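# Pull bike from floor rack and park on kickstand

## Task

Get the bike out of the floor rack (the rack is loose, not anchored) and leave it standing on its kickstand. At the end nothing else may touch the bike: no wall, furniture, loose object or the rack. The bike must stay up by itself once the robot has let go and backed away. The robot must not tip over or finish leaning, or the task fails.

## Robot and tools

Robot: a Hello Robot Stretch 3. It has a two-wheel differential base 0.33 m long and 0.34 m wide, and a lift that raises a single arm up a mast. The arm telescopes out to the robot's right. The base cannot strafe, so to move the gripper forward or back you drive the base. An on-the-spot turn pivots midway between the drive wheels, 0.05 m behind the front edge. With the arm retracted and the wrist folded, the turn sweeps a circle of radius 0.28 m. An unfolded, level gripper reaches outside that circle.

Frames: the base frame has its origin on the floor between the drive wheels, x forward, y left, z up. The odometry frame is the base frame at the start of the scene. hand_pose is reported in the base frame at the fingertip contact point. With all wrist joints at 0, its x axis points up, y points back toward the mast and z points rearward.

execute_actions takes actions, a list of zero or one action, and cameras, a list drawn from head_camera, nav_camera, wrist_camera, all. Leaving cameras out, or passing null or ["all"], gives every camera; [] gives none. An empty actions list only reports state and images. An action can hold base, joints, or both, plus an optional contact_limits. These motions start together.

base takes exactly one key, and both are relative offsets from where the base last measured itself. translate_m is a straight drive in metres, from -1 to 1, positive forward. rotate_rad is a turn in radians, from -3.2 to 3.2, positive counter-clockwise (left).

joints is a single dict keyed by joint name, and its values are absolute targets, not offsets. Ranges, with the done tolerance:
- lift_m: 0 to 1.1 m (±0.004), the arm's height on the mast.
- arm_m: 0 to 0.52 m (±0.004), the extension.
- wrist_yaw_rad: -1.345 to 4.42 (±0.02). 0 points along the arm, positive turns toward the front, 3.0 folds it over the base.
- wrist_pitch_rad: -1.57 to 0.451 (±0.05). Negative tips the fingertips down.
- wrist_roll_rad: -2.911 to 2.911 (±0.02). 0 puts the fingers side by side and level.
- gripper_m: -0.089 to 0.179 (±0.004), larger is wider. The real fingertip gap is 0.007 m smaller when nearly closed and 0.025 m smaller when fully open, and it is 0 below 0.007.
- head_pan_rad: -3.953 to 1.73. 0 is forward, positive is left, -1.57 looks along the arm.
- head_tilt_rad: -1.53 to 0.419. Negative looks down.

contact_limits takes only arm_m, a motor effort percentage from 1 to 100. The arm stops with contact_stop once its effort reaches that value (negative when retracting), and the limit also caps how hard it holds until the next action. Anything above the maximum is cut down to it. An action lasts at most 15 s. A joint or base left out of an action may keep pushing toward its previous target. An unknown key or an out-of-range value rejects the whole call, and nothing moves. If a result reports a stop, the later execute_actions, wait and finished_scene calls in the same reply are skipped.

wait(seconds, 0 to 10) lets the scene run with no new command and returns state and images. zoom_image(camera, region [x0,y0,x1,y1] in pixels, at most 504x504) enlarges part of that camera's most recent full image. finished_scene(scene, 1 or 2) ends the scene permanently and reports success. Do not send it until the bike is standing by itself and the robot is clear.

Results:
- base_status and joint_status report how each motion ended. done means the wheels or joint reached the target, even if the wheels slipped. off_target means it stopped short and may still be pushing. contact_stop, time_out or torque_fault mean the target was dropped.
- The arm and the lift go slack after a contact_stop until they are next commanded. A slack lift can sink under load.
- The wrist, head and base have no contact stop. A wrist servo that pushes hard for long switches off for 10 s (torque_fault).
- on_its_own describes joints you did not command. Its "held at" value is the target being held, not the current position.
- motor_effort is a percentage, with the peak in brackets. Readings are noisy and biased.
- base_odometry comes from wheel counts. turned_by_wheels and turned_by_imu give the turn since the last result. base_tilt, in degrees, is positive when the robot leans forward or right.
- lidar_m gives 12 sectors of 30°. Sector 1 is ahead, then they run counter-clockwise: 4 left, 7 behind, 10 right. The scan plane is 0.17 m above the floor. "-" means no return.
- wrist_depth_mm and head_depth_mm are 7x7 grids of median depths.

Speed: with lift_m below 0.30, arm_m below 0.03 and wrist_yaw_rad above 2.54, the base reaches 0.30 m/s. Otherwise it is limited to 0.10 m/s.

Gripping: to grip, command a gripper_m below the object's width. To release, command at least 0.02 above the value at which contact happened.

Wrist folding: fold or unfold it only with lift_m between 0.32 and 0.95, wrist_pitch_rad -0.4 and roll near 0. Keep pitch at -0.5 or lower whenever yaw is below -0.4.

Tipping hazards:
- Pushing against something that does not give way with the gripper higher than about 0.45 m.
- Pushing again after a contact_stop.
- Driving while holding or hooking something fixed.
- Snagging furniture, especially while reversing.

If base_tilt shows a lean, undo the last move in small steps, pull the gripper free and lower lift_m to about 0.2. Avoid drops, slams, hard hits and very hard pushes. The rack can slide, so keep it from being dragged along against the bike.

Each tool is called after ">>>" as name(argument=value, ...) on one line, values as JSON.

## Session

>>> execute_actions(actions=[])

Scene clock: 0.00 s.
base_odometry: x=+0.000 y=+0.000 heading=+0.000 (m, m, rad; odometry frame)
turned_by_wheels: +0.000 (rad since the last result)
turned_by_imu: +0.000 (rad since the last result)
base_tilt: forward=+1.1 right=+1.2 (deg)
lidar_m: 1.55 1.57 2.00 2.82 2.44 2.38 2.19 1.18 0.78 0.72 0.73 0.92
head_depth_mm: 1295 1315 1343 1368 1401 1419 1448 / 1583 1618 1618 1600 1594 1578 1548 / 1604 1590 1589 1581 1555 1544 1541 / 1574 1554 1543 1545 1525 1519 1482 / 1530 1513 1497 1498 1491 1464 1464 / 1503 1489 1473 1457 1458 1441 1424 / 1478 1461 1443 1431 1426 1416 1405
base_status: not commanded
joint_positions: lift_m=+0.484 arm_m=-0.002 wrist_yaw_rad=+3.035 wrist_pitch_rad=-0.414 wrist_roll_rad=+0.001 gripper_m=+0.037 head_pan_rad=-0.002 head_tilt_rad=+0.004
joint_status: not commanded
motor_effort: left_wheel=+0 right_wheel=-1 lift_m=+23 arm_m=-1 wrist_yaw_rad=+0 wrist_pitch_rad=+3 wrist_roll_rad=-1 gripper_m=+0 head_pan_rad=+0 head_tilt_rad=+2 (%)
hand_pose: x=+0.0026 y=+0.0806 z=+0.4973 quat_wxyz=(+0.182, +0.699, +0.109, +0.683) (m; base frame)
wrist_depth_mm: - - - - - - - / - - - - - - - / - - - - - - - / - - - - - - - / 981 981 939 972 - 971 965 / 811 810 - 804 - 798 780 / 676 691 - 701 672 699 682
pictures: head_camera (sideways: a quarter turn clockwise sets it upright), nav_camera (sideways: a quarter turn counterclockwise sets it upright), wrist_camera
Images, in order (width x height): head_camera 896x504, nav_camera 672x504, wrist_camera 644x364.

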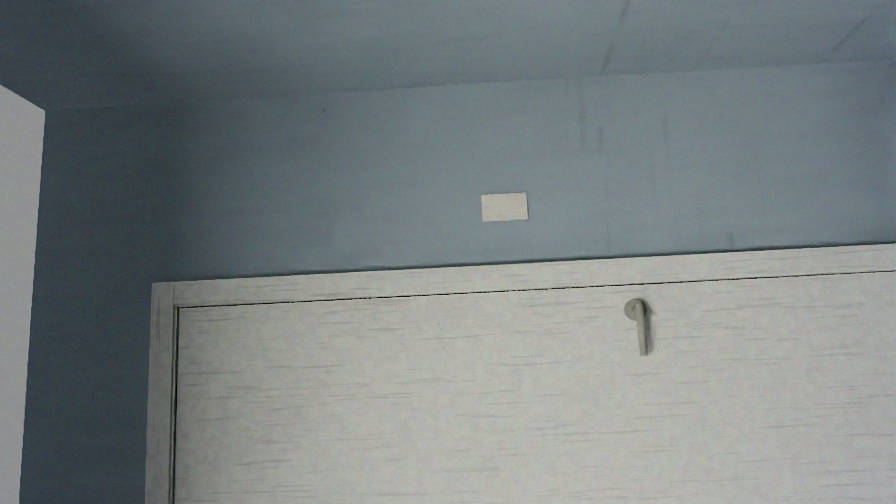

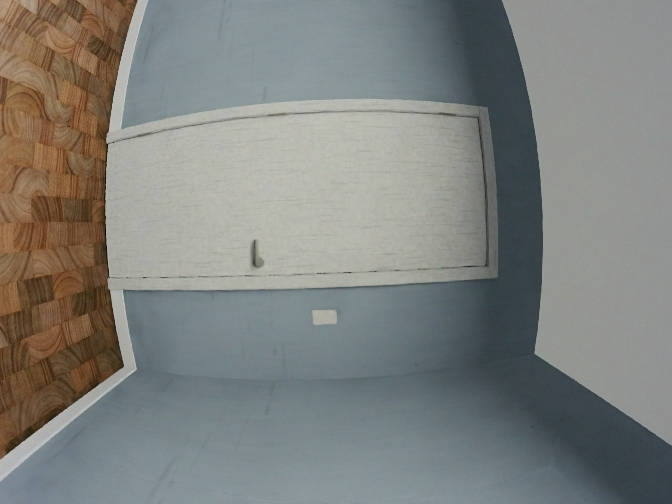

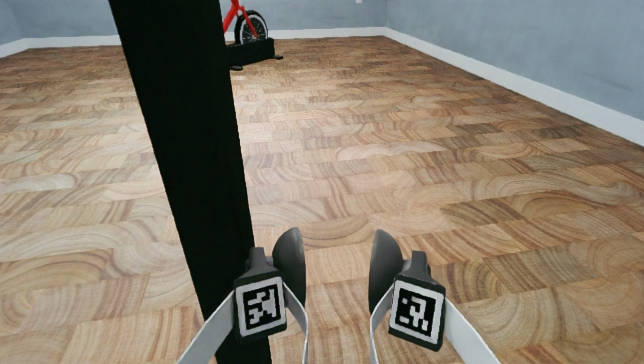

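>>> execute_actions(actions=[{"joints":{"head_pan_rad":1.7,"head_tilt_rad":-0.4}}], cameras=["head_camera","nav_camera"])

Scene clock: 6.67 s.
base_odometry: x=+0.000 y=+0.000 heading=+0.000 (m, m, rad; odometry frame)
turned_by_wheels: +0.000 (rad since the last result)
turned_by_imu: -0.001 (rad since the last result)
base_tilt: forward=+1.2 right=+1.1 (deg)
lidar_m: 1.55 1.57 2.00 2.80 2.45 2.38 2.20 1.19 0.78 0.72 0.73 0.92
head_depth_mm: 3403 3607 3747 3451 2283 1705 1356 / 3483 3672 - 3464 2322 1702 1363 / 3437 3633 - 3494 2341 1719 1375 / 3370 3647 3892 3154 2324 1738 1368 / 3388 3660 3889 2898 2354 1733 1373 / 3341 3619 3889 3350 2365 1744 1388 / 3318 3565 3844 3649 2431 - -
base_status: not commanded
joint_positions: lift_m=+0.484 arm_m=-0.002 wrist_yaw_rad=+3.035 wrist_pitch_rad=-0.414 wrist_roll_rad=+0.001 gripper_m=+0.037 head_pan_rad=+1.693 head_tilt_rad=-0.395
joint_status: all done
motor_effort: left_wheel=+0(1) right_wheel=-1(1) lift_m=+23(23) arm_m=-1(1) wrist_yaw_rad=+0(1) wrist_pitch_rad=+3(4) wrist_roll_rad=+0(1) gripper_m=+0(0) head_pan_rad=+5(47) head_tilt_rad=-2(33) (%)
hand_pose: x=+0.0026 y=+0.0806 z=+0.4973 quat_wxyz=(+0.182, +0.699, +0.109, +0.683) (m; base frame)
wrist_depth_mm: - - - - - - - / - - - - - - - / - - - - - - - / - - - - - - - / - 961 966 957 991 942 971 / 807 799 - 779 - 805 795 / 671 684 - 677 667 669 676
pictures: head_camera (sideways: a quarter turn clockwise sets it upright), nav_camera (sideways: a quarter turn counterclockwise sets it upright)
camera_calibration (this result's frames):
head_camera: T_world_to_cam=[[-0.00332826, -0.370238, -0.928931, 1.23585], [-0.996738, -0.0736804, 0.0329376, -0.0373865], [-0.0806388, 0.92601, -0.368785, 0.434951], [0, 0, 0, 1]] pos_world=[0.00192257, 0.0520351, 1.30965]
nav_camera: T_world_to_cam=[[-0.0147746, 0.389566, 0.92088, -1.15665], [0.986963, 0.153302, -0.0490177, 0.103611], [-0.160269, 0.90815, -0.386752, 0.456194], [0, 0, 0, 1]] pos_world=[-0.0462359, 0.0204148, 1.24665]
Images, in order (width x height): head_camera 896x504, nav_camera 672x504.

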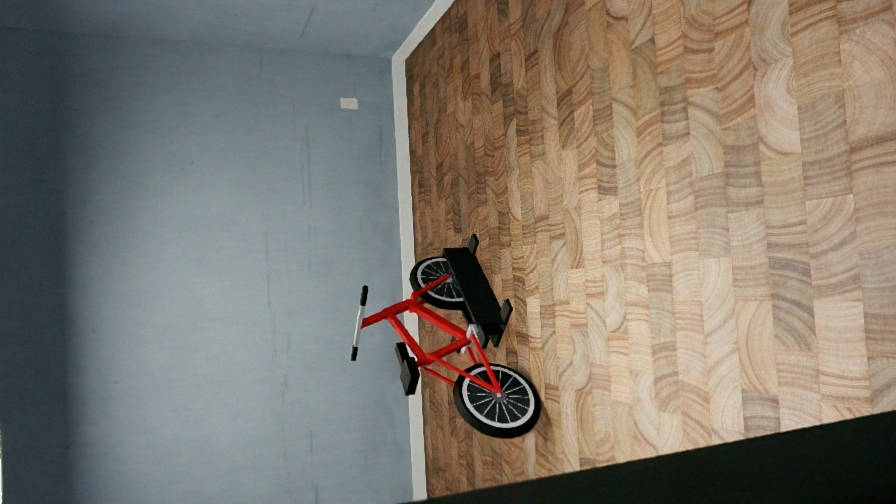

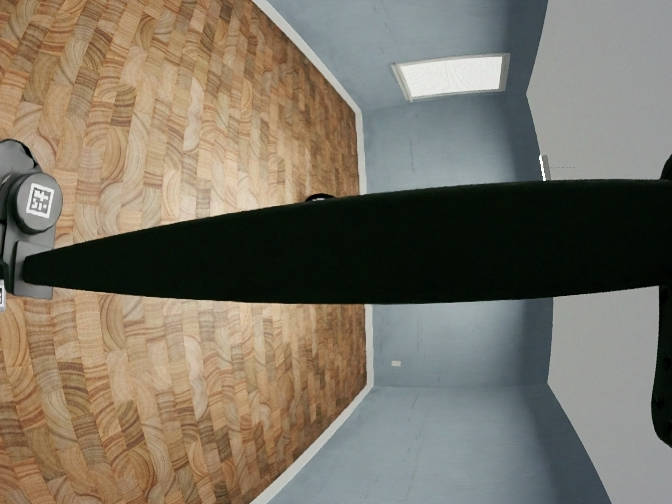

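>>> execute_actions(actions=[{"base":{"rotate_rad":1.75},"joints":{"head_pan_rad":0,"head_tilt_rad":-0.6,"lift_m":0.27}}], cameras=[])

>>> execute_actions(actions=[{"base":{"translate_m":1.0}}], cameras=[])

>>> execute_actions(actions=[{"base":{"translate_m":0.4}}], cameras=["head_camera"])

Scene clock: 15.20 s.
base_odometry: x=+0.000 y=+0.000 heading=+1.750 (m, m, rad; odometry frame)
turned_by_wheels: +1.750 (rad since the last result)
turned_by_imu: +1.753 (rad since the last result)
base_tilt: forward=+1.2 right=+1.2 (deg)
lidar_m: 2.38 2.95 2.25 2.20 0.97 0.74 0.72 0.76 1.09 1.55 1.64 2.37
head_depth_mm: 3326 3739 3480 2376 1790 1439 1201 / 3390 3679 3503 2368 1797 1438 1202 / 3342 3697 3453 2372 1789 1450 1212 / 3347 3638 2921 2399 1806 1454 1211 / 3335 3725 2721 2390 1808 1451 1218 / 3337 3736 3572 2385 1797 1462 1214 / 3358 3692 3600 2434 1821 1462 1216
base_status: done
joint_positions: lift_m=+0.270 arm_m=-0.002 wrist_yaw_rad=+3.035 wrist_pitch_rad=-0.415 wrist_roll_rad=+0.001 gripper_m=+0.037 head_pan_rad=+0.007 head_tilt_rad=-0.593
joint_status: all done
motor_effort: left_wheel=-1(6) right_wheel=+1(7) lift_m=+20(20) arm_m=-1(1) wrist_yaw_rad=+0(0) wrist_pitch_rad=+4(3) wrist_roll_rad=-1(1) gripper_m=+0(0) head_pan_rad=-3(46) head_tilt_rad=-4(21) (%)
hand_pose: x=+0.0026 y=+0.0805 z=+0.2835 quat_wxyz=(+0.183, +0.699, +0.109, +0.683) (m; base frame)
wrist_depth_mm: 937 - - - - - - / 951 - - - - - - / 915 - - - - - - / 796 785 797 775 786 794 776 / 630 614 617 625 646 622 621 / 515 513 - 544 - 519 517 / 453 - - - 427 440 442
pictures: none
No camera images: the call's "cameras" was empty. Leave "cameras" out to get every camera's image.

Scene clock: 20.23 s.
base_odometry: x=-0.178 y=+0.984 heading=+1.750 (m, m, rad; odometry frame)
turned_by_wheels: +0.000 (rad since the last result)
turned_by_imu: +0.001 (rad since the last result)
base_tilt: forward=+1.1 right=+1.1 (deg)
lidar_m: 1.46 1.41 2.19 2.14 2.26 1.76 1.72 1.81 1.64 1.63 1.72 2.45
head_depth_mm: 2508 2776 3059 2367 1795 1435 1203 / 2527 2790 3050 2351 1790 1446 1204 / 2509 2786 3063 2266 1800 1447 1207 / 2509 2814 3014 2107 1811 1444 1209 / 2507 2760 3012 1938 1822 1455 1216 / 2506 2768 3063 2410 1732 1465 1208 / 2517 2794 3022 2414 1769 1461 1214
base_status: done
joint_positions: lift_m=+0.270 arm_m=-0.002 wrist_yaw_rad=+3.035 wrist_pitch_rad=-0.415 wrist_roll_rad=+0.001 gripper_m=+0.037 head_pan_rad=+0.007 head_tilt_rad=-0.593
joint_status: not commanded
motor_effort: left_wheel=-1(5) right_wheel=+1(7) lift_m=+19(20) arm_m=-1(1) wrist_yaw_rad=+0(0) wrist_pitch_rad=+4(4) wrist_roll_rad=+0(1) gripper_m=+0(0) head_pan_rad=-4(3) head_tilt_rad=-3(4) (%)
hand_pose: x=+0.0026 y=+0.0805 z=+0.2835 quat_wxyz=(+0.183, +0.699, +0.109, +0.683) (m; base frame)
wrist_depth_mm: - - - - - - - / - - - - - - - / - - - - - - - / 785 783 789 788 793 796 779 / 637 629 611 630 636 616 616 / 522 514 - 531 - 515 525 / 457 - - - 431 446 443
pictures: none
No camera images: the call's "cameras" was empty. Leave "cameras" out to get every camera's image.

Scene clock: 23.23 s.
base_odometry: x=-0.249 y=+1.378 heading=+1.750 (m, m, rad; odometry frame)
turned_by_wheels: +0.000 (rad since the last result)
turned_by_imu: +0.000 (rad since the last result)
base_tilt: forward=+1.1 right=+1.1 (deg)
lidar_m: 1.12 1.04 2.17 2.11 2.24 2.17 2.12 2.19 1.69 1.65 1.75 2.49
head_depth_mm: 2176 2392 2673 2351 1788 1438 1198 / 2173 2398 2680 2365 1787 1447 1202 / 2186 2400 2741 2275 1802 1445 1210 / 2162 2397 2649 1713 1730 1447 1208 / 2198 2403 2628 2202 1643 1463 1216 / 2184 2405 2689 2433 1407 1437 1213 / 2198 2398 2649 2428 1802 1379 1211
base_status: done
joint_positions: lift_m=+0.270 arm_m=-0.002 wrist_yaw_rad=+3.035 wrist_pitch_rad=-0.415 wrist_roll_rad=+0.001 gripper_m=+0.037 head_pan_rad=+0.007 head_tilt_rad=-0.594
joint_status: not commanded
motor_effort: left_wheel=-1(5) right_wheel=+1(6) lift_m=+20(20) arm_m=-1(1) wrist_yaw_rad=+1(0) wrist_pitch_rad=+4(4) wrist_roll_rad=+0(1) gripper_m=+0(0) head_pan_rad=-2(4) head_tilt_rad=-3(3) (%)
hand_pose: x=+0.0026 y=+0.0805 z=+0.2835 quat_wxyz=(+0.183, +0.699, +0.109, +0.683) (m; base frame)
wrist_depth_mm: - - - - - - - / - - - - - - - / - - - - - - - / 809 797 772 789 783 779 784 / 634 627 619 617 631 628 623 / 522 523 - 538 - 515 516 / 460 - - - 428 444 441
pictures: head_camera (sideways: a quarter turn clockwise sets it upright)
camera_calibration (this result's frames):
head_camera: T_world_to_cam=[[-0.543726, 0.0445661, -0.838079, 1.12064], [0.0467476, 0.998647, 0.0227758, -0.0305151], [0.83796, -0.0267943, -0.545074, 0.658736], [0, 0, 0, 1]] pos_world=[0.0587507, -0.00181817, 1.29894]
Images, in order (width x height): head_camera 896x504.

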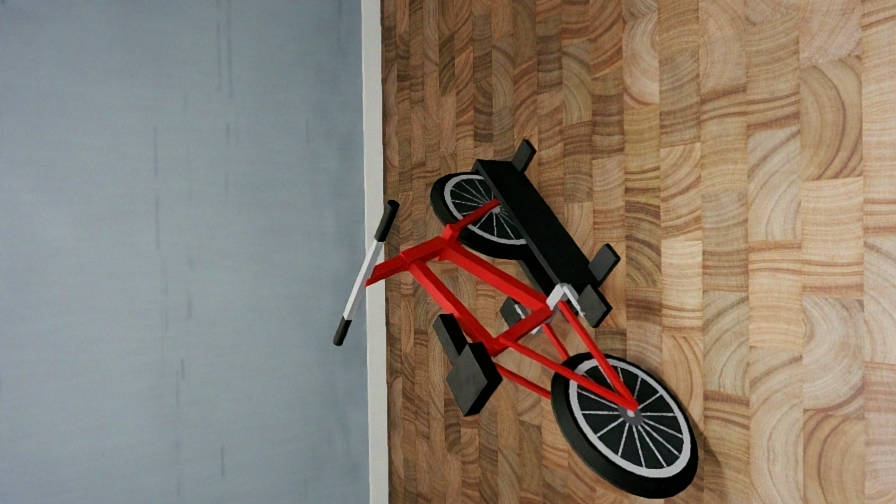

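>>> zoom_image(camera="head_camera", region=[420, 200, 720, 500])

Region (420, 200, 720, 500) of head_camera's 896x504 image, scaled by 1.680, with more detail than that image has.

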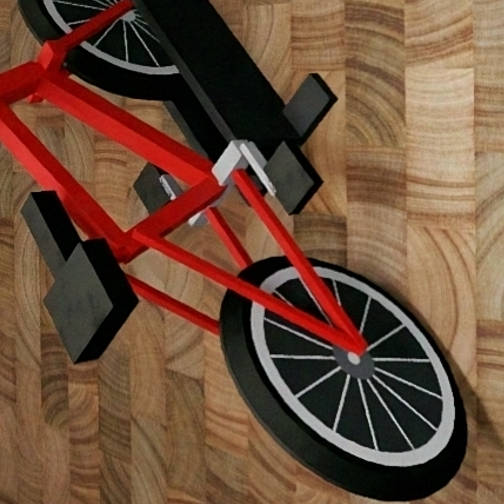

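>>> execute_actions(actions=[{"base":{"rotate_rad":0.95}}], cameras=[])

>>> execute_actions(actions=[{"base":{"translate_m":1.0}}], cameras=[])

>>> execute_actions(actions=[{"base":{"translate_m":0.72}}], cameras=[])

>>> execute_actions(actions=[{"base":{"rotate_rad":-1.8}}], cameras=[])

>>> execute_actions(actions=[{"base":{"translate_m":0.9},"joints":{"head_pan_rad":-1.57,"head_tilt_rad":-0.9}}], cameras=["head_camera"])

Scene clock: 46.57 s.
base_odometry: x=-0.249 y=+1.378 heading=+2.700 (m, m, rad; odometry frame)
turned_by_wheels: +0.950 (rad since the last result)
turned_by_imu: +0.949 (rad since the last result)
base_tilt: forward=+1.2 right=+1.1 (deg)
lidar_m: 2.22 2.11 2.18 2.22 2.13 2.19 1.74 1.65 1.70 2.26 1.41 1.04
head_depth_mm: 2586 2859 3033 2344 1797 1368 1198 / 2476 2782 3087 2347 1793 1440 1202 / 2284 2543 2879 2378 1794 1441 1211 / 2154 2357 2635 2392 1826 1456 1214 / 2006 2192 2411 2398 1812 1458 1215 / 1882 2032 2219 2341 1819 1456 1213 / 1763 1909 2091 2224 1811 1458 1225
base_status: done
joint_positions: lift_m=+0.270 arm_m=-0.002 wrist_yaw_rad=+3.035 wrist_pitch_rad=-0.415 wrist_roll_rad=+0.001 gripper_m=+0.037 head_pan_rad=+0.007 head_tilt_rad=-0.594
joint_status: not commanded
motor_effort: left_wheel=+0(6) right_wheel=+1(7) lift_m=+20(20) arm_m=-1(1) wrist_yaw_rad=+0(0) wrist_pitch_rad=+4(4) wrist_roll_rad=-1(0) gripper_m=-1(0) head_pan_rad=-3(4) head_tilt_rad=-3(3) (%)
hand_pose: x=+0.0026 y=+0.0805 z=+0.2835 quat_wxyz=(+0.183, +0.699, +0.109, +0.683) (m; base frame)
wrist_depth_mm: - - - - - - - / - - - - - - - / - - - - - - - / 788 782 779 791 791 783 780 / 626 635 619 622 625 629 629 / 525 516 - 533 - 519 513 / 456 - - - 429 439 448
pictures: none
No camera images: the call's "cameras" was empty. Leave "cameras" out to get every camera's image.

Scene clock: 51.60 s.
base_odometry: x=-1.153 y=+1.805 heading=+2.699 (m, m, rad; odometry frame)
turned_by_wheels: +0.000 (rad since the last result)
turned_by_imu: +0.001 (rad since the last result)
base_tilt: forward=+1.2 right=+1.1 (deg)
lidar_m: 1.33 1.27 1.30 1.74 2.66 2.74 2.62 2.50 2.58 0.48 2.11 1.87
head_depth_mm: 1585 1821 2106 2266 1794 1443 1199 / 1463 1642 1880 2131 1800 1446 1205 / 1366 1509 1715 1928 1806 1447 1207 / 1264 1404 1556 1749 1806 1454 1204 / 1183 1295 1427 1593 1739 1453 1209 / 1112 1209 1325 1464 1649 1454 1212 / 1044 1135 1238 1365 1504 1456 1219
base_status: done
joint_positions: lift_m=+0.270 arm_m=-0.002 wrist_yaw_rad=+3.035 wrist_pitch_rad=-0.415 wrist_roll_rad=+0.001 gripper_m=+0.037 head_pan_rad=+0.007 head_tilt_rad=-0.594
joint_status: not commanded
motor_effort: left_wheel=-1(5) right_wheel=+1(6) lift_m=+20(20) arm_m=-1(1) wrist_yaw_rad=-1(1) wrist_pitch_rad=+4(4) wrist_roll_rad=+0(0) gripper_m=+0(0) head_pan_rad=-4(3) head_tilt_rad=-3(3) (%)
hand_pose: x=+0.0026 y=+0.0805 z=+0.2835 quat_wxyz=(+0.183, +0.699, +0.109, +0.683) (m; base frame)
wrist_depth_mm: - - - - - - - / - - - - - - - / - - - - - - - / 790 767 781 781 784 793 775 / 630 641 623 622 633 634 620 / 526 527 - 528 - 517 517 / 457 - - - 428 441 441
pictures: none
No camera images: the call's "cameras" was empty. Leave "cameras" out to get every camera's image.

Scene clock: 55.70 s.
base_odometry: x=-1.804 y=+2.114 heading=+2.699 (m, m, rad; odometry frame)
turned_by_wheels: +0.000 (rad since the last result)
turned_by_imu: +0.001 (rad since the last result)
base_tilt: forward=+1.2 right=+1.1 (deg)
lidar_m: 0.69 0.66 0.67 0.90 2.27 3.13 3.28 0.92 1.13 1.82 1.73 0.96
head_depth_mm: 796 900 1037 1237 1522 1439 1198 / 738 824 935 1085 1294 1417 1204 / 681 757 851 973 1137 1336 1209 / 636 701 779 882 1010 1181 1206 / 593 651 717 801 907 1044 1160 / 556 604 664 735 825 937 1087 / 523 565 619 680 755 846 970
base_status: done
joint_positions: lift_m=+0.270 arm_m=-0.002 wrist_yaw_rad=+3.035 wrist_pitch_rad=-0.415 wrist_roll_rad=+0.001 gripper_m=+0.037 head_pan_rad=+0.007 head_tilt_rad=-0.594
joint_status: not commanded
motor_effort: left_wheel=-1(4) right_wheel=+1(7) lift_m=+20(20) arm_m=-1(1) wrist_yaw_rad=+0(0) wrist_pitch_rad=+4(4) wrist_roll_rad=-1(0) gripper_m=+0(0) head_pan_rad=-4(4) head_tilt_rad=-3(3) (%)
hand_pose: x=+0.0026 y=+0.0805 z=+0.2835 quat_wxyz=(+0.183, +0.699, +0.109, +0.683) (m; base frame)
wrist_depth_mm: - - - - 808 638 535 / - - - - 860 661 556 / - - - - 903 704 571 / 785 777 776 781 773 701 584 / 625 636 624 618 641 632 597 / 521 513 - 538 - 520 514 / 452 - - - 432 444 448
pictures: none
No camera images: the call's "cameras" was empty. Leave "cameras" out to get every camera's image.

Scene clock: 58.13 s.
base_odometry: x=-1.804 y=+2.114 heading=+0.899 (m, m, rad; odometry frame)
turned_by_wheels: -1.800 (rad since the last result)
turned_by_imu: -1.800 (rad since the last result)
base_tilt: forward=+1.1 right=+1.1 (deg)
lidar_m: 2.00 1.73 1.32 0.76 0.66 0.66 0.76 1.31 3.05 3.50 0.92 0.92
head_depth_mm: 2740 2962 3162 1706 1668 1435 1194 / 2738 3078 3214 2371 1797 1451 1205 / 2429 2667 2981 2377 1804 1439 1214 / 2156 2351 2629 2387 1795 1448 1206 / 1951 2104 2319 2386 1818 1459 1215 / 1763 1906 2074 2173 1817 1454 1217 / 1599 1741 1882 2034 1826 1465 1212
base_status: done
joint_positions: lift_m=+0.270 arm_m=-0.002 wrist_yaw_rad=+3.035 wrist_pitch_rad=-0.415 wrist_roll_rad=+0.001 gripper_m=+0.037 head_pan_rad=+0.007 head_tilt_rad=-0.594
joint_status: not commanded
motor_effort: left_wheel=+2(9) right_wheel=-2(6) lift_m=+20(20) arm_m=-1(2) wrist_yaw_rad=+0(0) wrist_pitch_rad=+4(4) wrist_roll_rad=-1(1) gripper_m=+0(0) head_pan_rad=-3(3) head_tilt_rad=-3(3) (%)
hand_pose: x=+0.0026 y=+0.0805 z=+0.2835 quat_wxyz=(+0.183, +0.699, +0.109, +0.683) (m; base frame)
wrist_depth_mm: 520 567 780 967 - - - / 538 608 845 - - - - / 553 644 903 970 - - - / 588 681 775 798 779 793 769 / 588 621 624 625 628 626 622 / 528 518 - 535 - 526 516 / 457 - - - 426 439 439
pictures: none
No camera images: the call's "cameras" was empty. Leave "cameras" out to get every camera's image.

Scene clock: 62.83 s.
base_odometry: x=-1.244 y=+2.818 heading=+0.900 (m, m, rad; odometry frame)
turned_by_wheels: +0.000 (rad since the last result)
turned_by_imu: +0.001 (rad since the last result)
base_tilt: forward=+1.2 right=+1.2 (deg)
lidar_m: 1.26 1.10 1.09 1.26 1.29 1.30 1.50 2.60 0.66 0.56 0.79 0.90
head_depth_mm: 3220 2599 2044 1673 1412 1235 1091 / 3416 2618 2064 1687 1428 1239 1101 / 3430 2611 2036 1676 1227 1245 1133 / 3146 2606 2033 1667 1186 1239 1135 / 2867 2591 2048 984 1236 1209 1093 / 2629 2575 2044 1688 1233 1240 1092 / 2418 2520 2043 1683 1229 1220 1089
base_status: done
joint_positions: lift_m=+0.270 arm_m=-0.002 wrist_yaw_rad=+3.035 wrist_pitch_rad=-0.415 wrist_roll_rad=+0.001 gripper_m=+0.037 head_pan_rad=-1.563 head_tilt_rad=-0.889
joint_status: all done
motor_effort: left_wheel=+1(7) right_wheel=-2(5) lift_m=+20(20) arm_m=-1(2) wrist_yaw_rad=+0(1) wrist_pitch_rad=+4(3) wrist_roll_rad=-1(1) gripper_m=+0(0) head_pan_rad=-3(48) head_tilt_rad=-5(30) (%)
hand_pose: x=+0.0026 y=+0.0805 z=+0.2835 quat_wxyz=(+0.183, +0.699, +0.109, +0.683) (m; base frame)
wrist_depth_mm: 979 - - - - 970 863 / - - - - - - 875 / 997 - - - - - 941 / 781 785 797 793 774 783 786 / 632 622 622 624 633 622 613 / 517 519 - 532 - 516 526 / 460 - - - 428 442 442
pictures: head_camera (sideways: a quarter turn clockwise sets it upright)
camera_calibration (this result's frames):
head_camera: T_world_to_cam=[[0.0426313, 0.764208, -0.643559, 0.86353], [0.998704, -0.0505294, 0.00615491, -0.0146779], [-0.027815, -0.642987, -0.765372, 0.950568], [0, 0, 0, 1]] pos_world=[0.0042855, -0.0494553, 1.28336]
Images, in order (width x height): head_camera 896x504.

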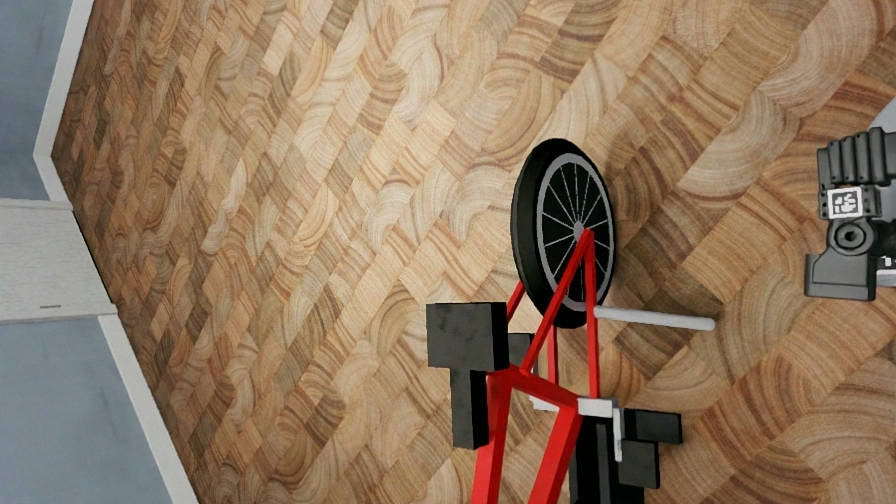

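>>> execute_actions(actions=[{"base":{"translate_m":-0.25},"joints":{"lift_m":0.35}}], cameras=[])

>>> execute_actions(actions=[{"joints":{"wrist_yaw_rad":0.9,"head_pan_rad":-1.2}}], cameras=[])

>>> execute_actions(actions=[{"joints":{"lift_m":0.12,"wrist_pitch_rad":0}}], cameras=["head_camera","wrist_camera"])

Scene clock: 76.17 s.
base_odometry: x=-1.400 y=+2.623 heading=+0.900 (m, m, rad; odometry frame)
turned_by_wheels: +0.000 (rad since the last result)
turned_by_imu: -0.002 (rad since the last result)
base_tilt: forward=+1.1 right=+1.1 (deg)
lidar_m: 1.47 1.27 1.27 1.30 1.12 1.11 1.30 2.25 3.49 0.64 0.65 0.96
head_depth_mm: 3153 2619 2043 1667 1416 1234 1092 / 3320 2568 2039 1677 1421 1234 1110 / 3525 2591 2036 1673 1420 1237 1134 / 3342 2597 2029 1658 1393 1237 1143 / 3077 2593 2032 1683 1233 1241 1095 / 2819 2580 2039 1669 1168 1237 1089 / 2592 2610 2014 1632 1286 1215 1087
base_status: done
joint_positions: lift_m=+0.350 arm_m=-0.002 wrist_yaw_rad=+3.035 wrist_pitch_rad=-0.415 wrist_roll_rad=+0.001 gripper_m=+0.037 head_pan_rad=-1.563 head_tilt_rad=-0.889
joint_status: all done
motor_effort: left_wheel=+2(8) right_wheel=-2(7) lift_m=+26(27) arm_m=-1(2) wrist_yaw_rad=+0(0) wrist_pitch_rad=+4(4) wrist_roll_rad=+0(0) gripper_m=+0(0) head_pan_rad=-3(2) head_tilt_rad=-5(5) (%)
hand_pose: x=+0.0026 y=+0.0805 z=+0.3631 quat_wxyz=(+0.183, +0.699, +0.109, +0.683) (m; base frame)
wrist_depth_mm: 872 985 - - - - 983 / 930 - - - - - - / 925 - - - - - - / 950 933 945 968 954 952 927 / 751 750 735 741 753 731 757 / 624 625 - 628 - 622 622 / 527 525 - 540 513 531 526
pictures: none
No camera images: the call's "cameras" was empty. Leave "cameras" out to get every camera's image.

Scene clock: 78.23 s.
base_odometry: x=-1.400 y=+2.623 heading=+0.900 (m, m, rad; odometry frame)
turned_by_wheels: +0.000 (rad since the last result)
turned_by_imu: +0.000 (rad since the last result)
base_tilt: forward=+1.2 right=+1.1 (deg)
lidar_m: 1.47 1.27 1.27 1.30 1.11 1.12 1.29 2.24 3.51 0.64 0.65 0.96
head_depth_mm: 3080 2581 2045 1671 1418 1237 1092 / 2899 2596 2031 1663 1424 1239 1112 / 2766 2597 2044 1676 1228 1240 1131 / 2611 2583 2036 1660 1229 1244 1074 / 2462 2612 2037 1137 1334 1246 1094 / 2347 2518 2029 1200 1370 1232 1093 / 2213 2434 2050 1317 1360 1236 1096
base_status: not commanded
joint_positions: lift_m=+0.350 arm_m=-0.002 wrist_yaw_rad=+0.904 wrist_pitch_rad=-0.415 wrist_roll_rad=+0.001 gripper_m=+0.037 head_pan_rad=-1.207 head_tilt_rad=-0.889
joint_status: all done
motor_effort: left_wheel=+2(2) right_wheel=-2(2) lift_m=+26(26) arm_m=-2(2) wrist_yaw_rad=-5(7) wrist_pitch_rad=+4(4) wrist_roll_rad=-1(1) gripper_m=+0(0) head_pan_rad=+4(35) head_tilt_rad=-6(6) (%)
hand_pose: x=+0.1551 y=-0.2821 z=+0.3631 quat_wxyz=(+0.686, +0.434, -0.559, +0.171) (m; base frame)
wrist_depth_mm: - - - - - - - / - - - 824 - - - / - - - 700 683 436 355 / 957 941 961 862 577 443 368 / 775 775 758 750 604 453 383 / 624 625 632 603 - 510 401 / 530 534 518 529 517 514 432
pictures: none
No camera images: the call's "cameras" was empty. Leave "cameras" out to get every camera's image.

Scene clock: 81.17 s.
base_odometry: x=-1.400 y=+2.623 heading=+0.900 (m, m, rad; odometry frame)
turned_by_wheels: +0.000 (rad since the last result)
turned_by_imu: -0.001 (rad since the last result)
base_tilt: forward=+1.1 right=+1.1 (deg)
lidar_m: 1.47 1.27 1.27 1.29 1.12 1.12 1.29 2.24 3.51 0.64 0.65 0.96
head_depth_mm: 3096 2598 2058 1656 1423 1240 1093 / 2922 2596 2033 1689 1423 1244 1091 / 2754 2599 2036 1669 1223 1237 1114 / 2608 2612 2028 1679 1229 1242 1132 / 2463 2619 2030 1135 1336 1232 1093 / 2352 2522 2040 1205 1369 1238 1093 / 2235 2465 2052 1320 1365 1239 1095
base_status: not commanded
joint_positions: lift_m=+0.120 arm_m=-0.002 wrist_yaw_rad=+0.904 wrist_pitch_rad=-0.024 wrist_roll_rad=+0.001 gripper_m=+0.037 head_pan_rad=-1.207 head_tilt_rad=-0.889
joint_status: all done
motor_effort: left_wheel=+2(1) right_wheel=-2(2) lift_m=+19(23) arm_m=-2(2) wrist_yaw_rad=-4(4) wrist_pitch_rad=+7(8) wrist_roll_rad=-1(0) gripper_m=+1(0) head_pan_rad=+4(5) head_tilt_rad=-6(5) (%)
hand_pose: x=+0.1794 y=-0.3012 z=+0.2286 quat_wxyz=(+0.640, +0.317, -0.632, +0.301) (m; base frame)
wrist_depth_mm: - - - - 584 - - / - - - - - 516 336 / - - - 826 - 406 342 / - - - 714 614 420 343 / 948 949 939 737 651 416 353 / 629 618 634 603 - 436 353 / 472 471 454 477 461 435 361
pictures: head_camera (sideways: a quarter turn clockwise sets it upright), wrist_camera
camera_calibration (this result's frames):
head_camera: T_world_to_cam=[[-0.226551, 0.731099, -0.643559, 0.865172], [0.953628, 0.300926, 0.00615491, -0.0144029], [0.198163, -0.612321, -0.765372, 0.94919], [0, 0, 0, 1]] pos_world=[0.0216462, -0.0469834, 1.28336]
wrist_camera: T_world_to_cam=[[-0.601022, -0.799232, -0.000527615, -0.126193], [-0.11971, 0.0906745, -0.98866, 0.31431], [0.790217, -0.594143, -0.150174, -0.128402], [0, 0, 0, 1]] pos_world=[0.0632465, -0.205647, 0.291396]
Images, in order (width x height): head_camera 896x504, wrist_camera 644x364.

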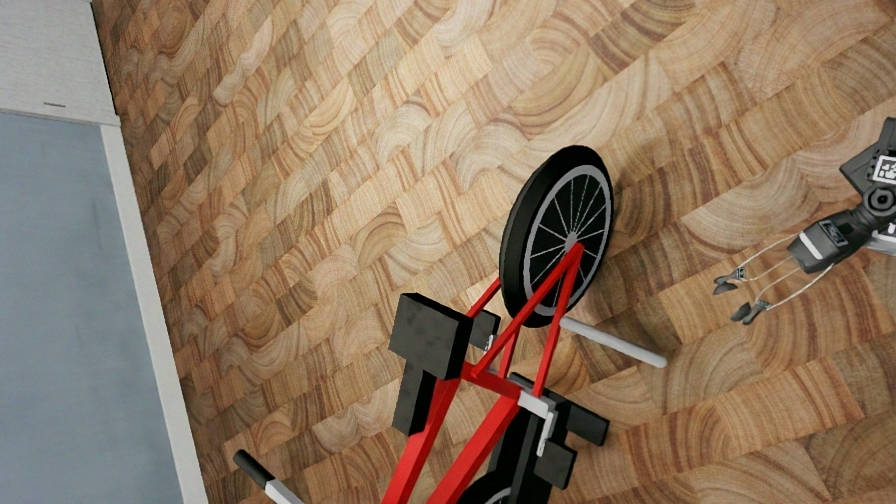

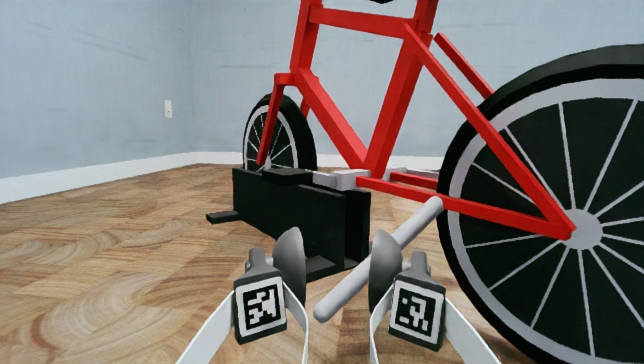

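>>> execute_actions(actions=[{"joints":{"lift_m":0.25,"wrist_yaw_rad":0.0,"gripper_m":0.12,"wrist_pitch_rad":0.02}}], cameras=[])

>>> execute_actions(actions=[{"base":{"translate_m":0.48},"joints":{"head_pan_rad":-1.57}}], cameras=["head_camera","wrist_camera"])

Scene clock: 92.43 s.
base_odometry: x=-1.400 y=+2.623 heading=+0.900 (m, m, rad; odometry frame)
turned_by_wheels: +0.000 (rad since the last result)
turned_by_imu: -0.001 (rad since the last result)
base_tilt: forward=+1.1 right=+1.2 (deg)
lidar_m: 1.47 1.27 1.27 1.29 1.12 1.12 1.29 2.24 3.51 0.64 0.65 0.96
head_depth_mm: 3084 2620 2040 1686 1418 1236 1096 / 2898 2606 2032 1676 1424 1228 1091 / 2756 2601 2019 1675 1230 1237 1118 / 2615 2577 2048 1675 1232 1240 1094 / 2489 2608 2020 1139 1334 1241 1096 / 2359 2514 2038 1206 1368 1234 1089 / 2216 2415 2044 1321 1362 1237 1094
base_status: not commanded
joint_positions: lift_m=+0.250 arm_m=-0.002 wrist_yaw_rad=+0.004 wrist_pitch_rad=-0.003 wrist_roll_rad=+0.001 gripper_m=+0.120 head_pan_rad=-1.207 head_tilt_rad=-0.889
joint_status: all done
motor_effort: left_wheel=+2(1) right_wheel=-2(2) lift_m=+26(27) arm_m=-1(1) wrist_yaw_rad=-4(5) wrist_pitch_rad=+6(7) wrist_roll_rad=-1(0) gripper_m=+0(82) head_pan_rad=+4(5) head_tilt_rad=-6(6) (%)
hand_pose: x=-0.0205 y=-0.3992 z=+0.3636 quat_wxyz=(+0.707, +0.003, -0.707, +0.000) (m; base frame)
wrist_depth_mm: 404 - - - - - - / - - - - - - - / - - - - - - - / - 418 - - - - - / - 413 414 - - - - / 429 416 417 431 983 - - / 414 435 433 445 718 657 730
pictures: none
No camera images: the call's "cameras" was empty. Leave "cameras" out to get every camera's image.

Scene clock: 98.50 s.
base_odometry: x=-1.101 y=+2.998 heading=+0.900 (m, m, rad; odometry frame)
turned_by_wheels: +0.000 (rad since the last result)
turned_by_imu: +0.000 (rad since the last result)
base_tilt: forward=+1.1 right=+1.1 (deg)
lidar_m: 1.08 0.93 0.93 1.08 1.46 1.46 1.68 2.92 0.66 0.57 0.68 1.87
head_depth_mm: 3422 2591 2014 1681 1368 1241 1090 / 3570 2609 2042 1674 1234 1243 1086 / 3261 2619 2018 1121 1223 1220 1132 / 2995 2572 2035 1020 1376 1232 - / 2696 2591 2029 1684 1220 1209 1095 / 2429 2583 2018 966 1208 1233 1094 / 2215 2405 2029 1671 1148 1237 1088
base_status: done
joint_positions: lift_m=+0.250 arm_m=-0.002 wrist_yaw_rad=+0.003 wrist_pitch_rad=-0.003 wrist_roll_rad=+0.001 gripper_m=+0.120 head_pan_rad=-1.563 head_tilt_rad=-0.889
joint_status: all done
motor_effort: left_wheel=+1(6) right_wheel=-2(4) lift_m=+26(26) arm_m=-2(1) wrist_yaw_rad=-4(4) wrist_pitch_rad=+7(7) wrist_roll_rad=-1(1) gripper_m=+1(0) head_pan_rad=-4(30) head_tilt_rad=-6(6) (%)
hand_pose: x=-0.0206 y=-0.3992 z=+0.3636 quat_wxyz=(+0.707, +0.003, -0.707, +0.000) (m; base frame)
wrist_depth_mm: - 381 - 373 325 325 - / - 414 383 - 436 - - / - - - - - - - / 417 420 - - - - 408 / 414 441 - - - 390 393 / 421 428 423 495 432 - 402 / 424 413 483 396 403 418 411
pictures: head_camera (sideways: a quarter turn clockwise sets it upright), wrist_camera
camera_calibration (this result's frames):
head_camera: T_world_to_cam=[[0.0424353, 0.764219, -0.643559, 0.863531], [0.998717, -0.0502732, 0.00615491, -0.0146779], [-0.0276501, -0.642994, -0.765372, 0.950567], [0, 0, 0, 1]] pos_world=[0.00429819, -0.0494558, 1.28336]
wrist_camera: T_world_to_cam=[[-0.999672, -0.0256007, -0.0000674452, -0.0242171], [-0.00325254, 0.12962, -0.991558, 0.451651], [0.0253933, -0.991233, -0.12966, -0.190037], [0, 0, 0, 1]] pos_world=[-0.0179145, -0.247533, 0.423196]
Images, in order (width x height): head_camera 896x504, wrist_camera 644x364.

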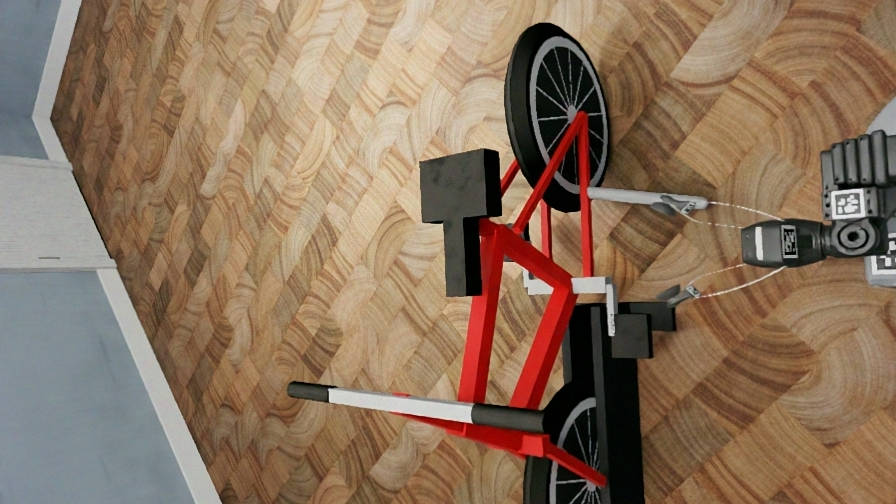

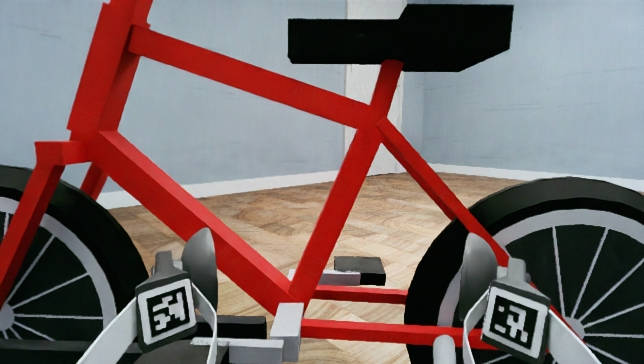

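>>> execute_actions(actions=[{"base":{"translate_m":-0.02},"joints":{"arm_m":0.26}}], cameras=["head_camera","wrist_camera"])

Scene clock: 106.40 s.
base_odometry: x=-1.114 y=+2.983 heading=+0.900 (m, m, rad; odometry frame)
turned_by_wheels: +0.000 (rad since the last result)
turned_by_imu: -0.001 (rad since the last result)
base_tilt: forward=+1.2 right=+1.1 (deg)
lidar_m: 1.09 0.94 0.94 1.10 1.44 1.44 1.67 2.90 0.66 0.57 0.68 1.90
head_depth_mm: 3370 2593 2027 1670 1373 1239 1093 / 3505 2598 2013 1676 1230 1238 1094 / 3227 2605 2010 1560 1212 1226 1113 / 3008 2593 2040 1021 1427 1213 1112 / 2719 2613 2024 1692 1192 1239 1099 / 2474 2590 1965 1567 1227 1242 1096 / 2255 2425 2042 1676 1150 1235 1087
base_status: done
joint_positions: lift_m=+0.250 arm_m=+0.260 wrist_yaw_rad=+0.002 wrist_pitch_rad=-0.003 wrist_roll_rad=+0.001 gripper_m=+0.120 head_pan_rad=-1.563 head_tilt_rad=-0.889
joint_status: all done
motor_effort: left_wheel=+2(3) right_wheel=-2(4) lift_m=+25(25) arm_m=+4(4) wrist_yaw_rad=-3(3) wrist_pitch_rad=+7(7) wrist_roll_rad=+0(1) gripper_m=+0(1) head_pan_rad=-3(4) head_tilt_rad=-6(6) (%)
hand_pose: x=-0.0208 y=-0.6608 z=+0.3636 quat_wxyz=(+0.707, +0.002, -0.707, -0.001) (m; base frame)
wrist_depth_mm: - 125 125 124 126 - - / - - 151 126 125 - - / - - - - 128 92 - / - - - - 184 94 - / - - - 137 - 189 96 / 956 988 977 140 969 - 98 / 721 676 687 144 714 671 159
pictures: head_camera (sideways: a quarter turn clockwise sets it upright), wrist_camera
camera_calibration (this result's frames):
head_camera: T_world_to_cam=[[0.0424694, 0.764217, -0.643559, 0.863531], [0.998714, -0.0503178, 0.00615491, -0.0146779], [-0.0276788, -0.642993, -0.765372, 0.950567], [0, 0, 0, 1]] pos_world=[0.00429598, -0.0494557, 1.28336]
wrist_camera: T_world_to_cam=[[-0.999695, -0.0246903, -0.0000663258, -0.0305482], [-0.00313372, 0.129546, -0.991568, 0.485543], [0.0244908, -0.991266, -0.129584, -0.449457], [0, 0, 0, 1]] pos_world=[-0.0180098, -0.509186, 0.423205]
Images, in order (width x height): head_camera 896x504, wrist_camera 644x364.

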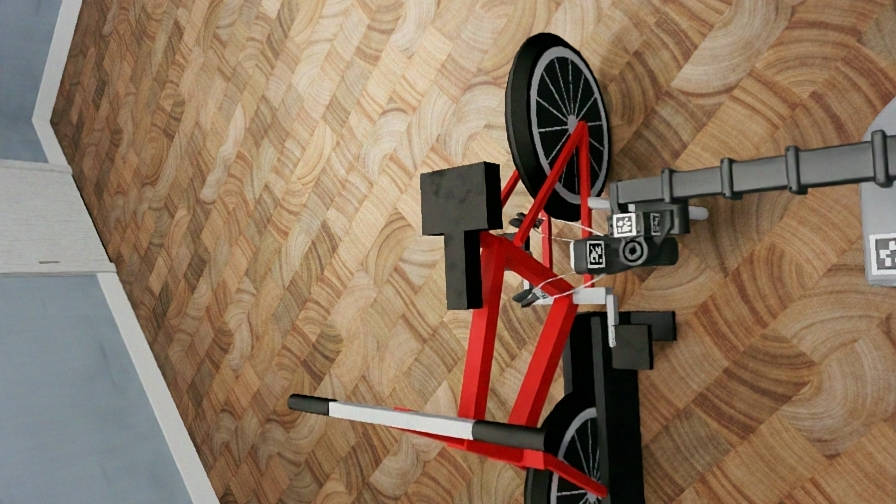

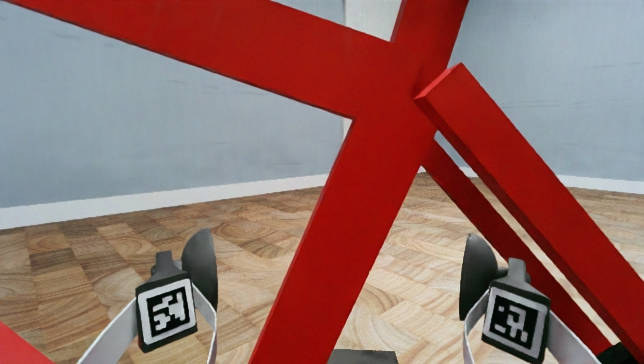

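>>> execute_actions(actions=[{"joints":{"gripper_m":0.0}}], cameras=["wrist_camera"])

>>> execute_actions(actions=[{"base":{"translate_m":-0.3},"joints":{"head_pan_rad":-1.2}}], cameras=["head_camera"])

Scene clock: 112.77 s.
base_odometry: x=-1.114 y=+2.983 heading=+0.900 (m, m, rad; odometry frame)
turned_by_wheels: +0.000 (rad since the last result)
turned_by_imu: +0.000 (rad since the last result)
base_tilt: forward=+1.1 right=+1.2 (deg)
lidar_m: 1.09 0.94 0.94 1.09 1.44 1.44 1.68 2.90 0.66 0.57 0.69 1.90
head_depth_mm: 3354 2559 2042 1685 1368 1233 1092 / 3465 2592 2022 1663 1225 1239 1093 / 3287 2610 2036 1554 1208 1227 1111 / 2989 2574 2028 1013 1409 1207 1114 / 2729 2582 2028 1680 1220 1234 1093 / 2455 2564 1980 1558 1225 1240 1087 / 2249 2429 2046 1674 1144 1236 1091
base_status: not commanded
joint_positions: lift_m=+0.250 arm_m=+0.260 wrist_yaw_rad=+0.015 wrist_pitch_rad=-0.002 wrist_roll_rad=+0.028 gripper_m=+0.001 head_pan_rad=-1.563 head_tilt_rad=-0.889
joint_status: all done
on_its_own: wrist_yaw_rad is at rest, and its effort (-15) is outside its rest range (-12 to +12)
motor_effort: left_wheel=+4(4) right_wheel=-8(8) lift_m=+26(26) arm_m=+0(4) wrist_yaw_rad=-15(16) wrist_pitch_rad=+6(6) wrist_roll_rad=-12(12) gripper_m=-18(93) head_pan_rad=-3(3) head_tilt_rad=-6(6) (%)
hand_pose: x=-0.0177 y=-0.6611 z=+0.3639 quat_wxyz=(+0.697, +0.006, -0.717, +0.004) (m; base frame)
wrist_depth_mm: - 126 124 124 124 - - / - - 128 126 124 - - / - - - - 127 91 - / - - - - 132 94 - / - - - 135 - 188 94 / - - - 139 961 904 101 / 742 721 686 142 696 717 193
pictures: wrist_camera
camera_calibration (this result's frames):
wrist_camera: T_world_to_cam=[[-0.998952, -0.036666, -0.0273849, -0.0254295], [0.0224594, 0.128587, -0.991444, 0.485692], [0.0398736, -0.99102, -0.127629, -0.450042], [0, 0, 0, 1]] pos_world=[-0.0183664, -0.509386, 0.423402]
Images, in order (width x height): wrist_camera 644x364.

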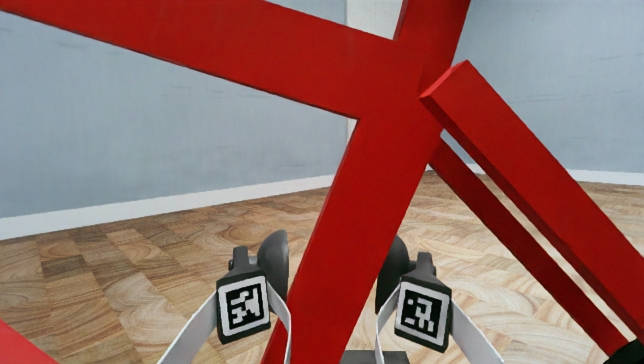

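Scene clock: 116.87 s.
base_odometry: x=-1.300 y=+2.748 heading=+0.900 (m, m, rad; odometry frame)
turned_by_wheels: +0.000 (rad since the last result)
turned_by_imu: -0.001 (rad since the last result)
base_tilt: forward=+1.2 right=+1.1 (deg)
lidar_m: 1.33 1.16 1.16 1.34 1.23 1.23 1.43 2.47 0.66 0.57 0.68 2.33
head_depth_mm: 2945 2609 2053 1663 1069 1214 1093 / 2793 2559 2041 1679 1169 - 1092 / 2627 2632 1973 1665 1349 1228 1099 / 2494 2576 2038 1086 1339 1236 1092 / 2353 2545 2041 1666 1335 1235 1088 / 2257 2483 2062 1683 1334 1240 1094 / 2124 2382 2046 1684 1388 1240 1093
base_status: done
joint_positions: lift_m=+0.250 arm_m=+0.260 wrist_yaw_rad=-0.004 wrist_pitch_rad=-0.002 wrist_roll_rad=+0.031 gripper_m=+0.001 head_pan_rad=-1.207 head_tilt_rad=-0.889
joint_status: all done
motor_effort: left_wheel=+2(15) right_wheel=-1(32) lift_m=+26(26) arm_m=-1(0) wrist_yaw_rad=+4(68) wrist_pitch_rad=+6(6) wrist_roll_rad=-13(12) gripper_m=-17(23) head_pan_rad=+4(31) head_tilt_rad=-5(5) (%)
hand_pose: x=-0.0224 y=-0.6612 z=+0.3640 quat_wxyz=(+0.697, +0.000, -0.718, -0.002) (m; base frame)
wrist_depth_mm: - 122 121 122 125 - - / - - 141 124 123 - - / - - - - 126 90 - / - - - - 130 105 - / - - - 135 - - 94 / - - - 138 495 906 190 / 740 742 690 142 671 700 645
pictures: head_camera (sideways: a quarter turn clockwise sets it upright)
camera_calibration (this result's frames):
head_camera: T_world_to_cam=[[-0.226668, 0.731063, -0.643559, 0.865172], [0.95358, 0.301078, 0.00615491, -0.0144026], [0.198261, -0.61229, -0.765372, 0.949189], [0, 0, 0, 1]] pos_world=[0.0216537, -0.0469809, 1.28336]
Images, in order (width x height): head_camera 896x504.

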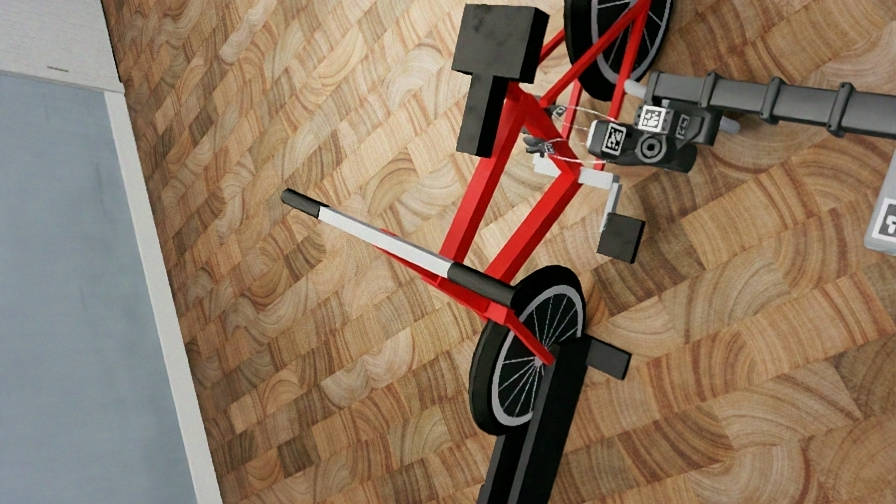

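Working. Continue.

>>> execute_actions(actions=[{"base":{"translate_m":-0.45}}], cameras=["head_camera"])

Scene clock: 125.53 s.
base_odometry: x=-1.580 y=+2.395 heading=+0.900 (m, m, rad; odometry frame)
turned_by_wheels: +0.000 (rad since the last result)
turned_by_imu: -0.001 (rad since the last result)
base_tilt: forward=+1.1 right=+1.2 (deg)
lidar_m: 1.71 1.48 1.48 1.05 0.91 0.91 1.06 1.83 0.66 0.58 0.67 2.86
head_depth_mm: 3210 2576 2025 1678 1073 1233 1097 / 3043 2602 2038 1672 1161 - 1092 / 2958 2604 1967 1683 1336 1213 1097 / 2816 2597 2038 1092 1345 1235 1096 / 2681 2593 2049 1665 1314 1239 1092 / 2526 2603 2044 1663 1375 1239 1091 / 2394 2583 2048 1685 1420 1239 1098
base_status: done
joint_positions: lift_m=+0.250 arm_m=+0.260 wrist_yaw_rad=+0.000 wrist_pitch_rad=-0.008 wrist_roll_rad=+0.031 gripper_m=+0.001 head_pan_rad=-1.207 head_tilt_rad=-0.889
joint_status: not commanded
motor_effort: left_wheel=+2(9) right_wheel=-1(18) lift_m=+26(26) arm_m=-1(1) wrist_yaw_rad=+0(40) wrist_pitch_rad=+8(9) wrist_roll_rad=-13(12) gripper_m=-17(20) head_pan_rad=+4(4) head_tilt_rad=-6(6) (%)
hand_pose: x=-0.0214 y=-0.6610 z=+0.3623 quat_wxyz=(+0.697, +0.003, -0.718, -0.003) (m; base frame)
wrist_depth_mm: - 118 118 119 122 - - / - - 126 121 122 - - / - - - - 125 89 - / - - - - 129 103 - / - - - 133 - - 94 / - 965 - 136 845 861 191 / 720 717 678 140 666 712 205
pictures: head_camera (sideways: a quarter turn clockwise sets it upright)
camera_calibration (this result's frames):
head_camera: T_world_to_cam=[[-0.226697, 0.731054, -0.643559, 0.865173], [0.953568, 0.301116, 0.00615491, -0.0144025], [0.198285, -0.612282, -0.765372, 0.949189], [0, 0, 0, 1]] pos_world=[0.0216556, -0.0469803, 1.28336]
Images, in order (width x height): head_camera 896x504.

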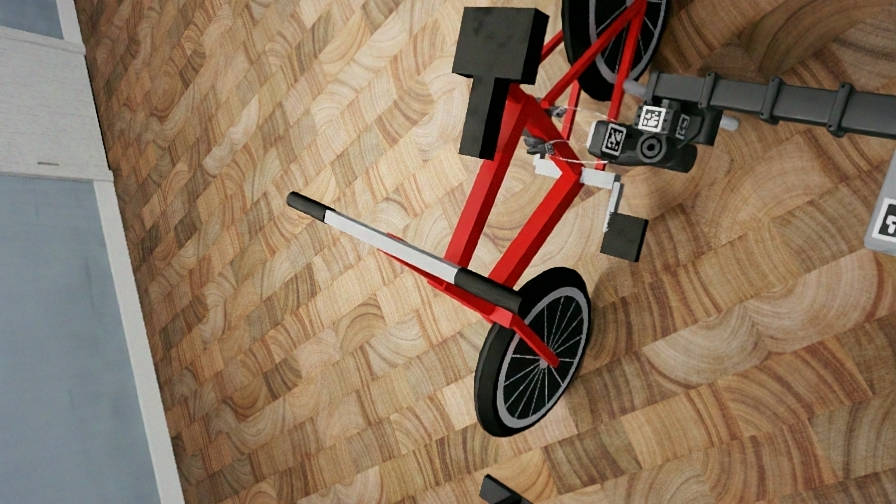

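Clear. Lean it toward the kickstand, with a looser grip.

>>> execute_actions(actions=[{"joints":{"gripper_m":0.03,"arm_m":0.22},"contact_limits":{"arm_m":15}}], cameras=["head_camera","wrist_camera"])

Scene clock: 130.80 s.
base_odometry: x=-1.580 y=+2.395 heading=+0.900 (m, m, rad; odometry frame)
turned_by_wheels: +0.000 (rad since the last result)
turned_by_imu: -0.001 (rad since the last result)
base_tilt: forward=+1.1 right=+1.1 (deg)
lidar_m: 1.71 1.48 1.48 1.06 0.91 0.91 1.06 1.84 0.59 0.48 0.48 0.69
head_depth_mm: 3223 2594 2021 1675 858 1216 1092 / 3071 2571 2020 1668 901 1171 1095 / 2928 2583 2020 1668 1155 1219 1095 / 2814 2610 2035 1673 1088 1192 1103 / 2653 2560 2030 1632 1341 1243 1091 / 2531 2584 2042 1670 1368 1240 1093 / 2383 2605 2023 1674 1416 1237 1088
base_status: not commanded
joint_positions: lift_m=+0.250 arm_m=+0.220 wrist_yaw_rad=+0.003 wrist_pitch_rad=-0.031 wrist_roll_rad=+0.018 gripper_m=+0.031 head_pan_rad=-1.207 head_tilt_rad=-0.891
joint_status: all done
motor_effort: left_wheel=+0(4) right_wheel=+2(5) lift_m=+26(26) arm_m=+6(9) wrist_yaw_rad=-4(8) wrist_pitch_rad=+14(15) wrist_roll_rad=-8(13) gripper_m=-12(70) head_pan_rad=+4(4) head_tilt_rad=-4(6) (%)
contact_limits: arm_m 15 (drawing in: default 29, maximum 47; extending or still: default 38, maximum 62)
hand_pose: x=-0.0206 y=-0.6199 z=+0.3566 quat_wxyz=(+0.701, +0.012, -0.713, -0.010) (m; base frame)
wrist_depth_mm: - 54 54 55 55 58 - / - 57 57 58 58 59 - / - - 61 62 62 64 - / - - - - 67 67 - / - - - 100 72 133 - / 907 932 - 82 78 927 151 / 689 693 648 85 85 672 612
pictures: head_camera (sideways: a quarter turn clockwise sets it upright), wrist_camera
camera_calibration (this result's frames):
head_camera: T_world_to_cam=[[-0.227137, 0.732199, -0.6421, 0.863275], [0.95357, 0.301109, 0.00604424, -0.0142584], [0.197768, -0.610915, -0.766597, 0.950785], [0, 0, 0, 1]] pos_world=[0.0216432, -0.0469471, 1.28326]
wrist_camera: T_world_to_cam=[[-0.999541, -0.0248654, -0.0173259, -0.0233103], [0.0132163, 0.156836, -0.987536, 0.489084], [0.0272728, -0.987312, -0.156435, -0.397701], [0, 0, 0, 1]] pos_world=[-0.018917, -0.46994, 0.42037]
Images, in order (width x height): head_camera 896x504, wrist_camera 644x364.

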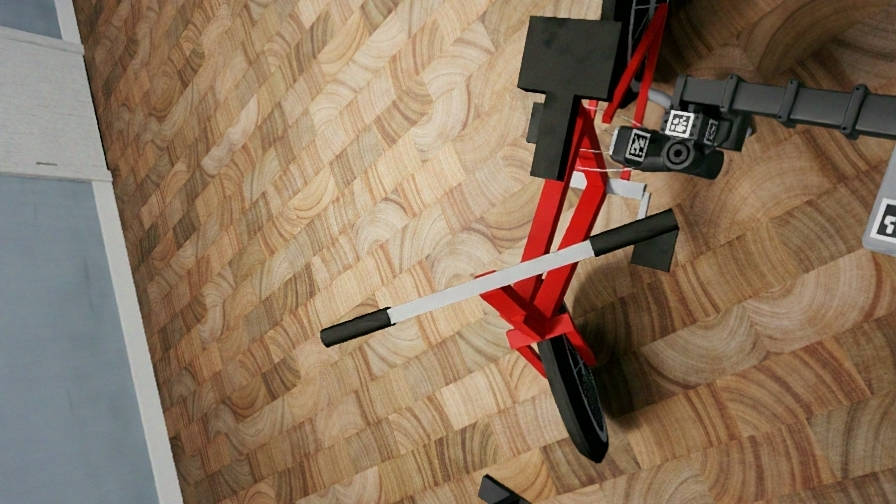

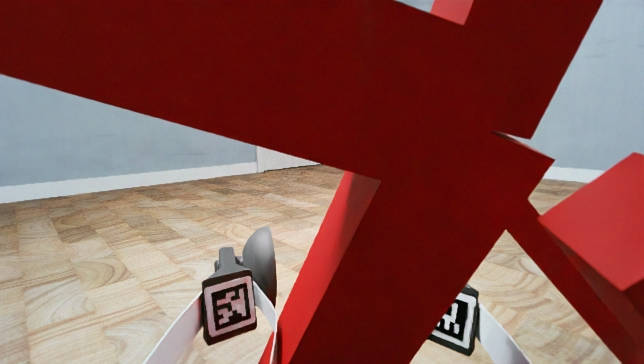

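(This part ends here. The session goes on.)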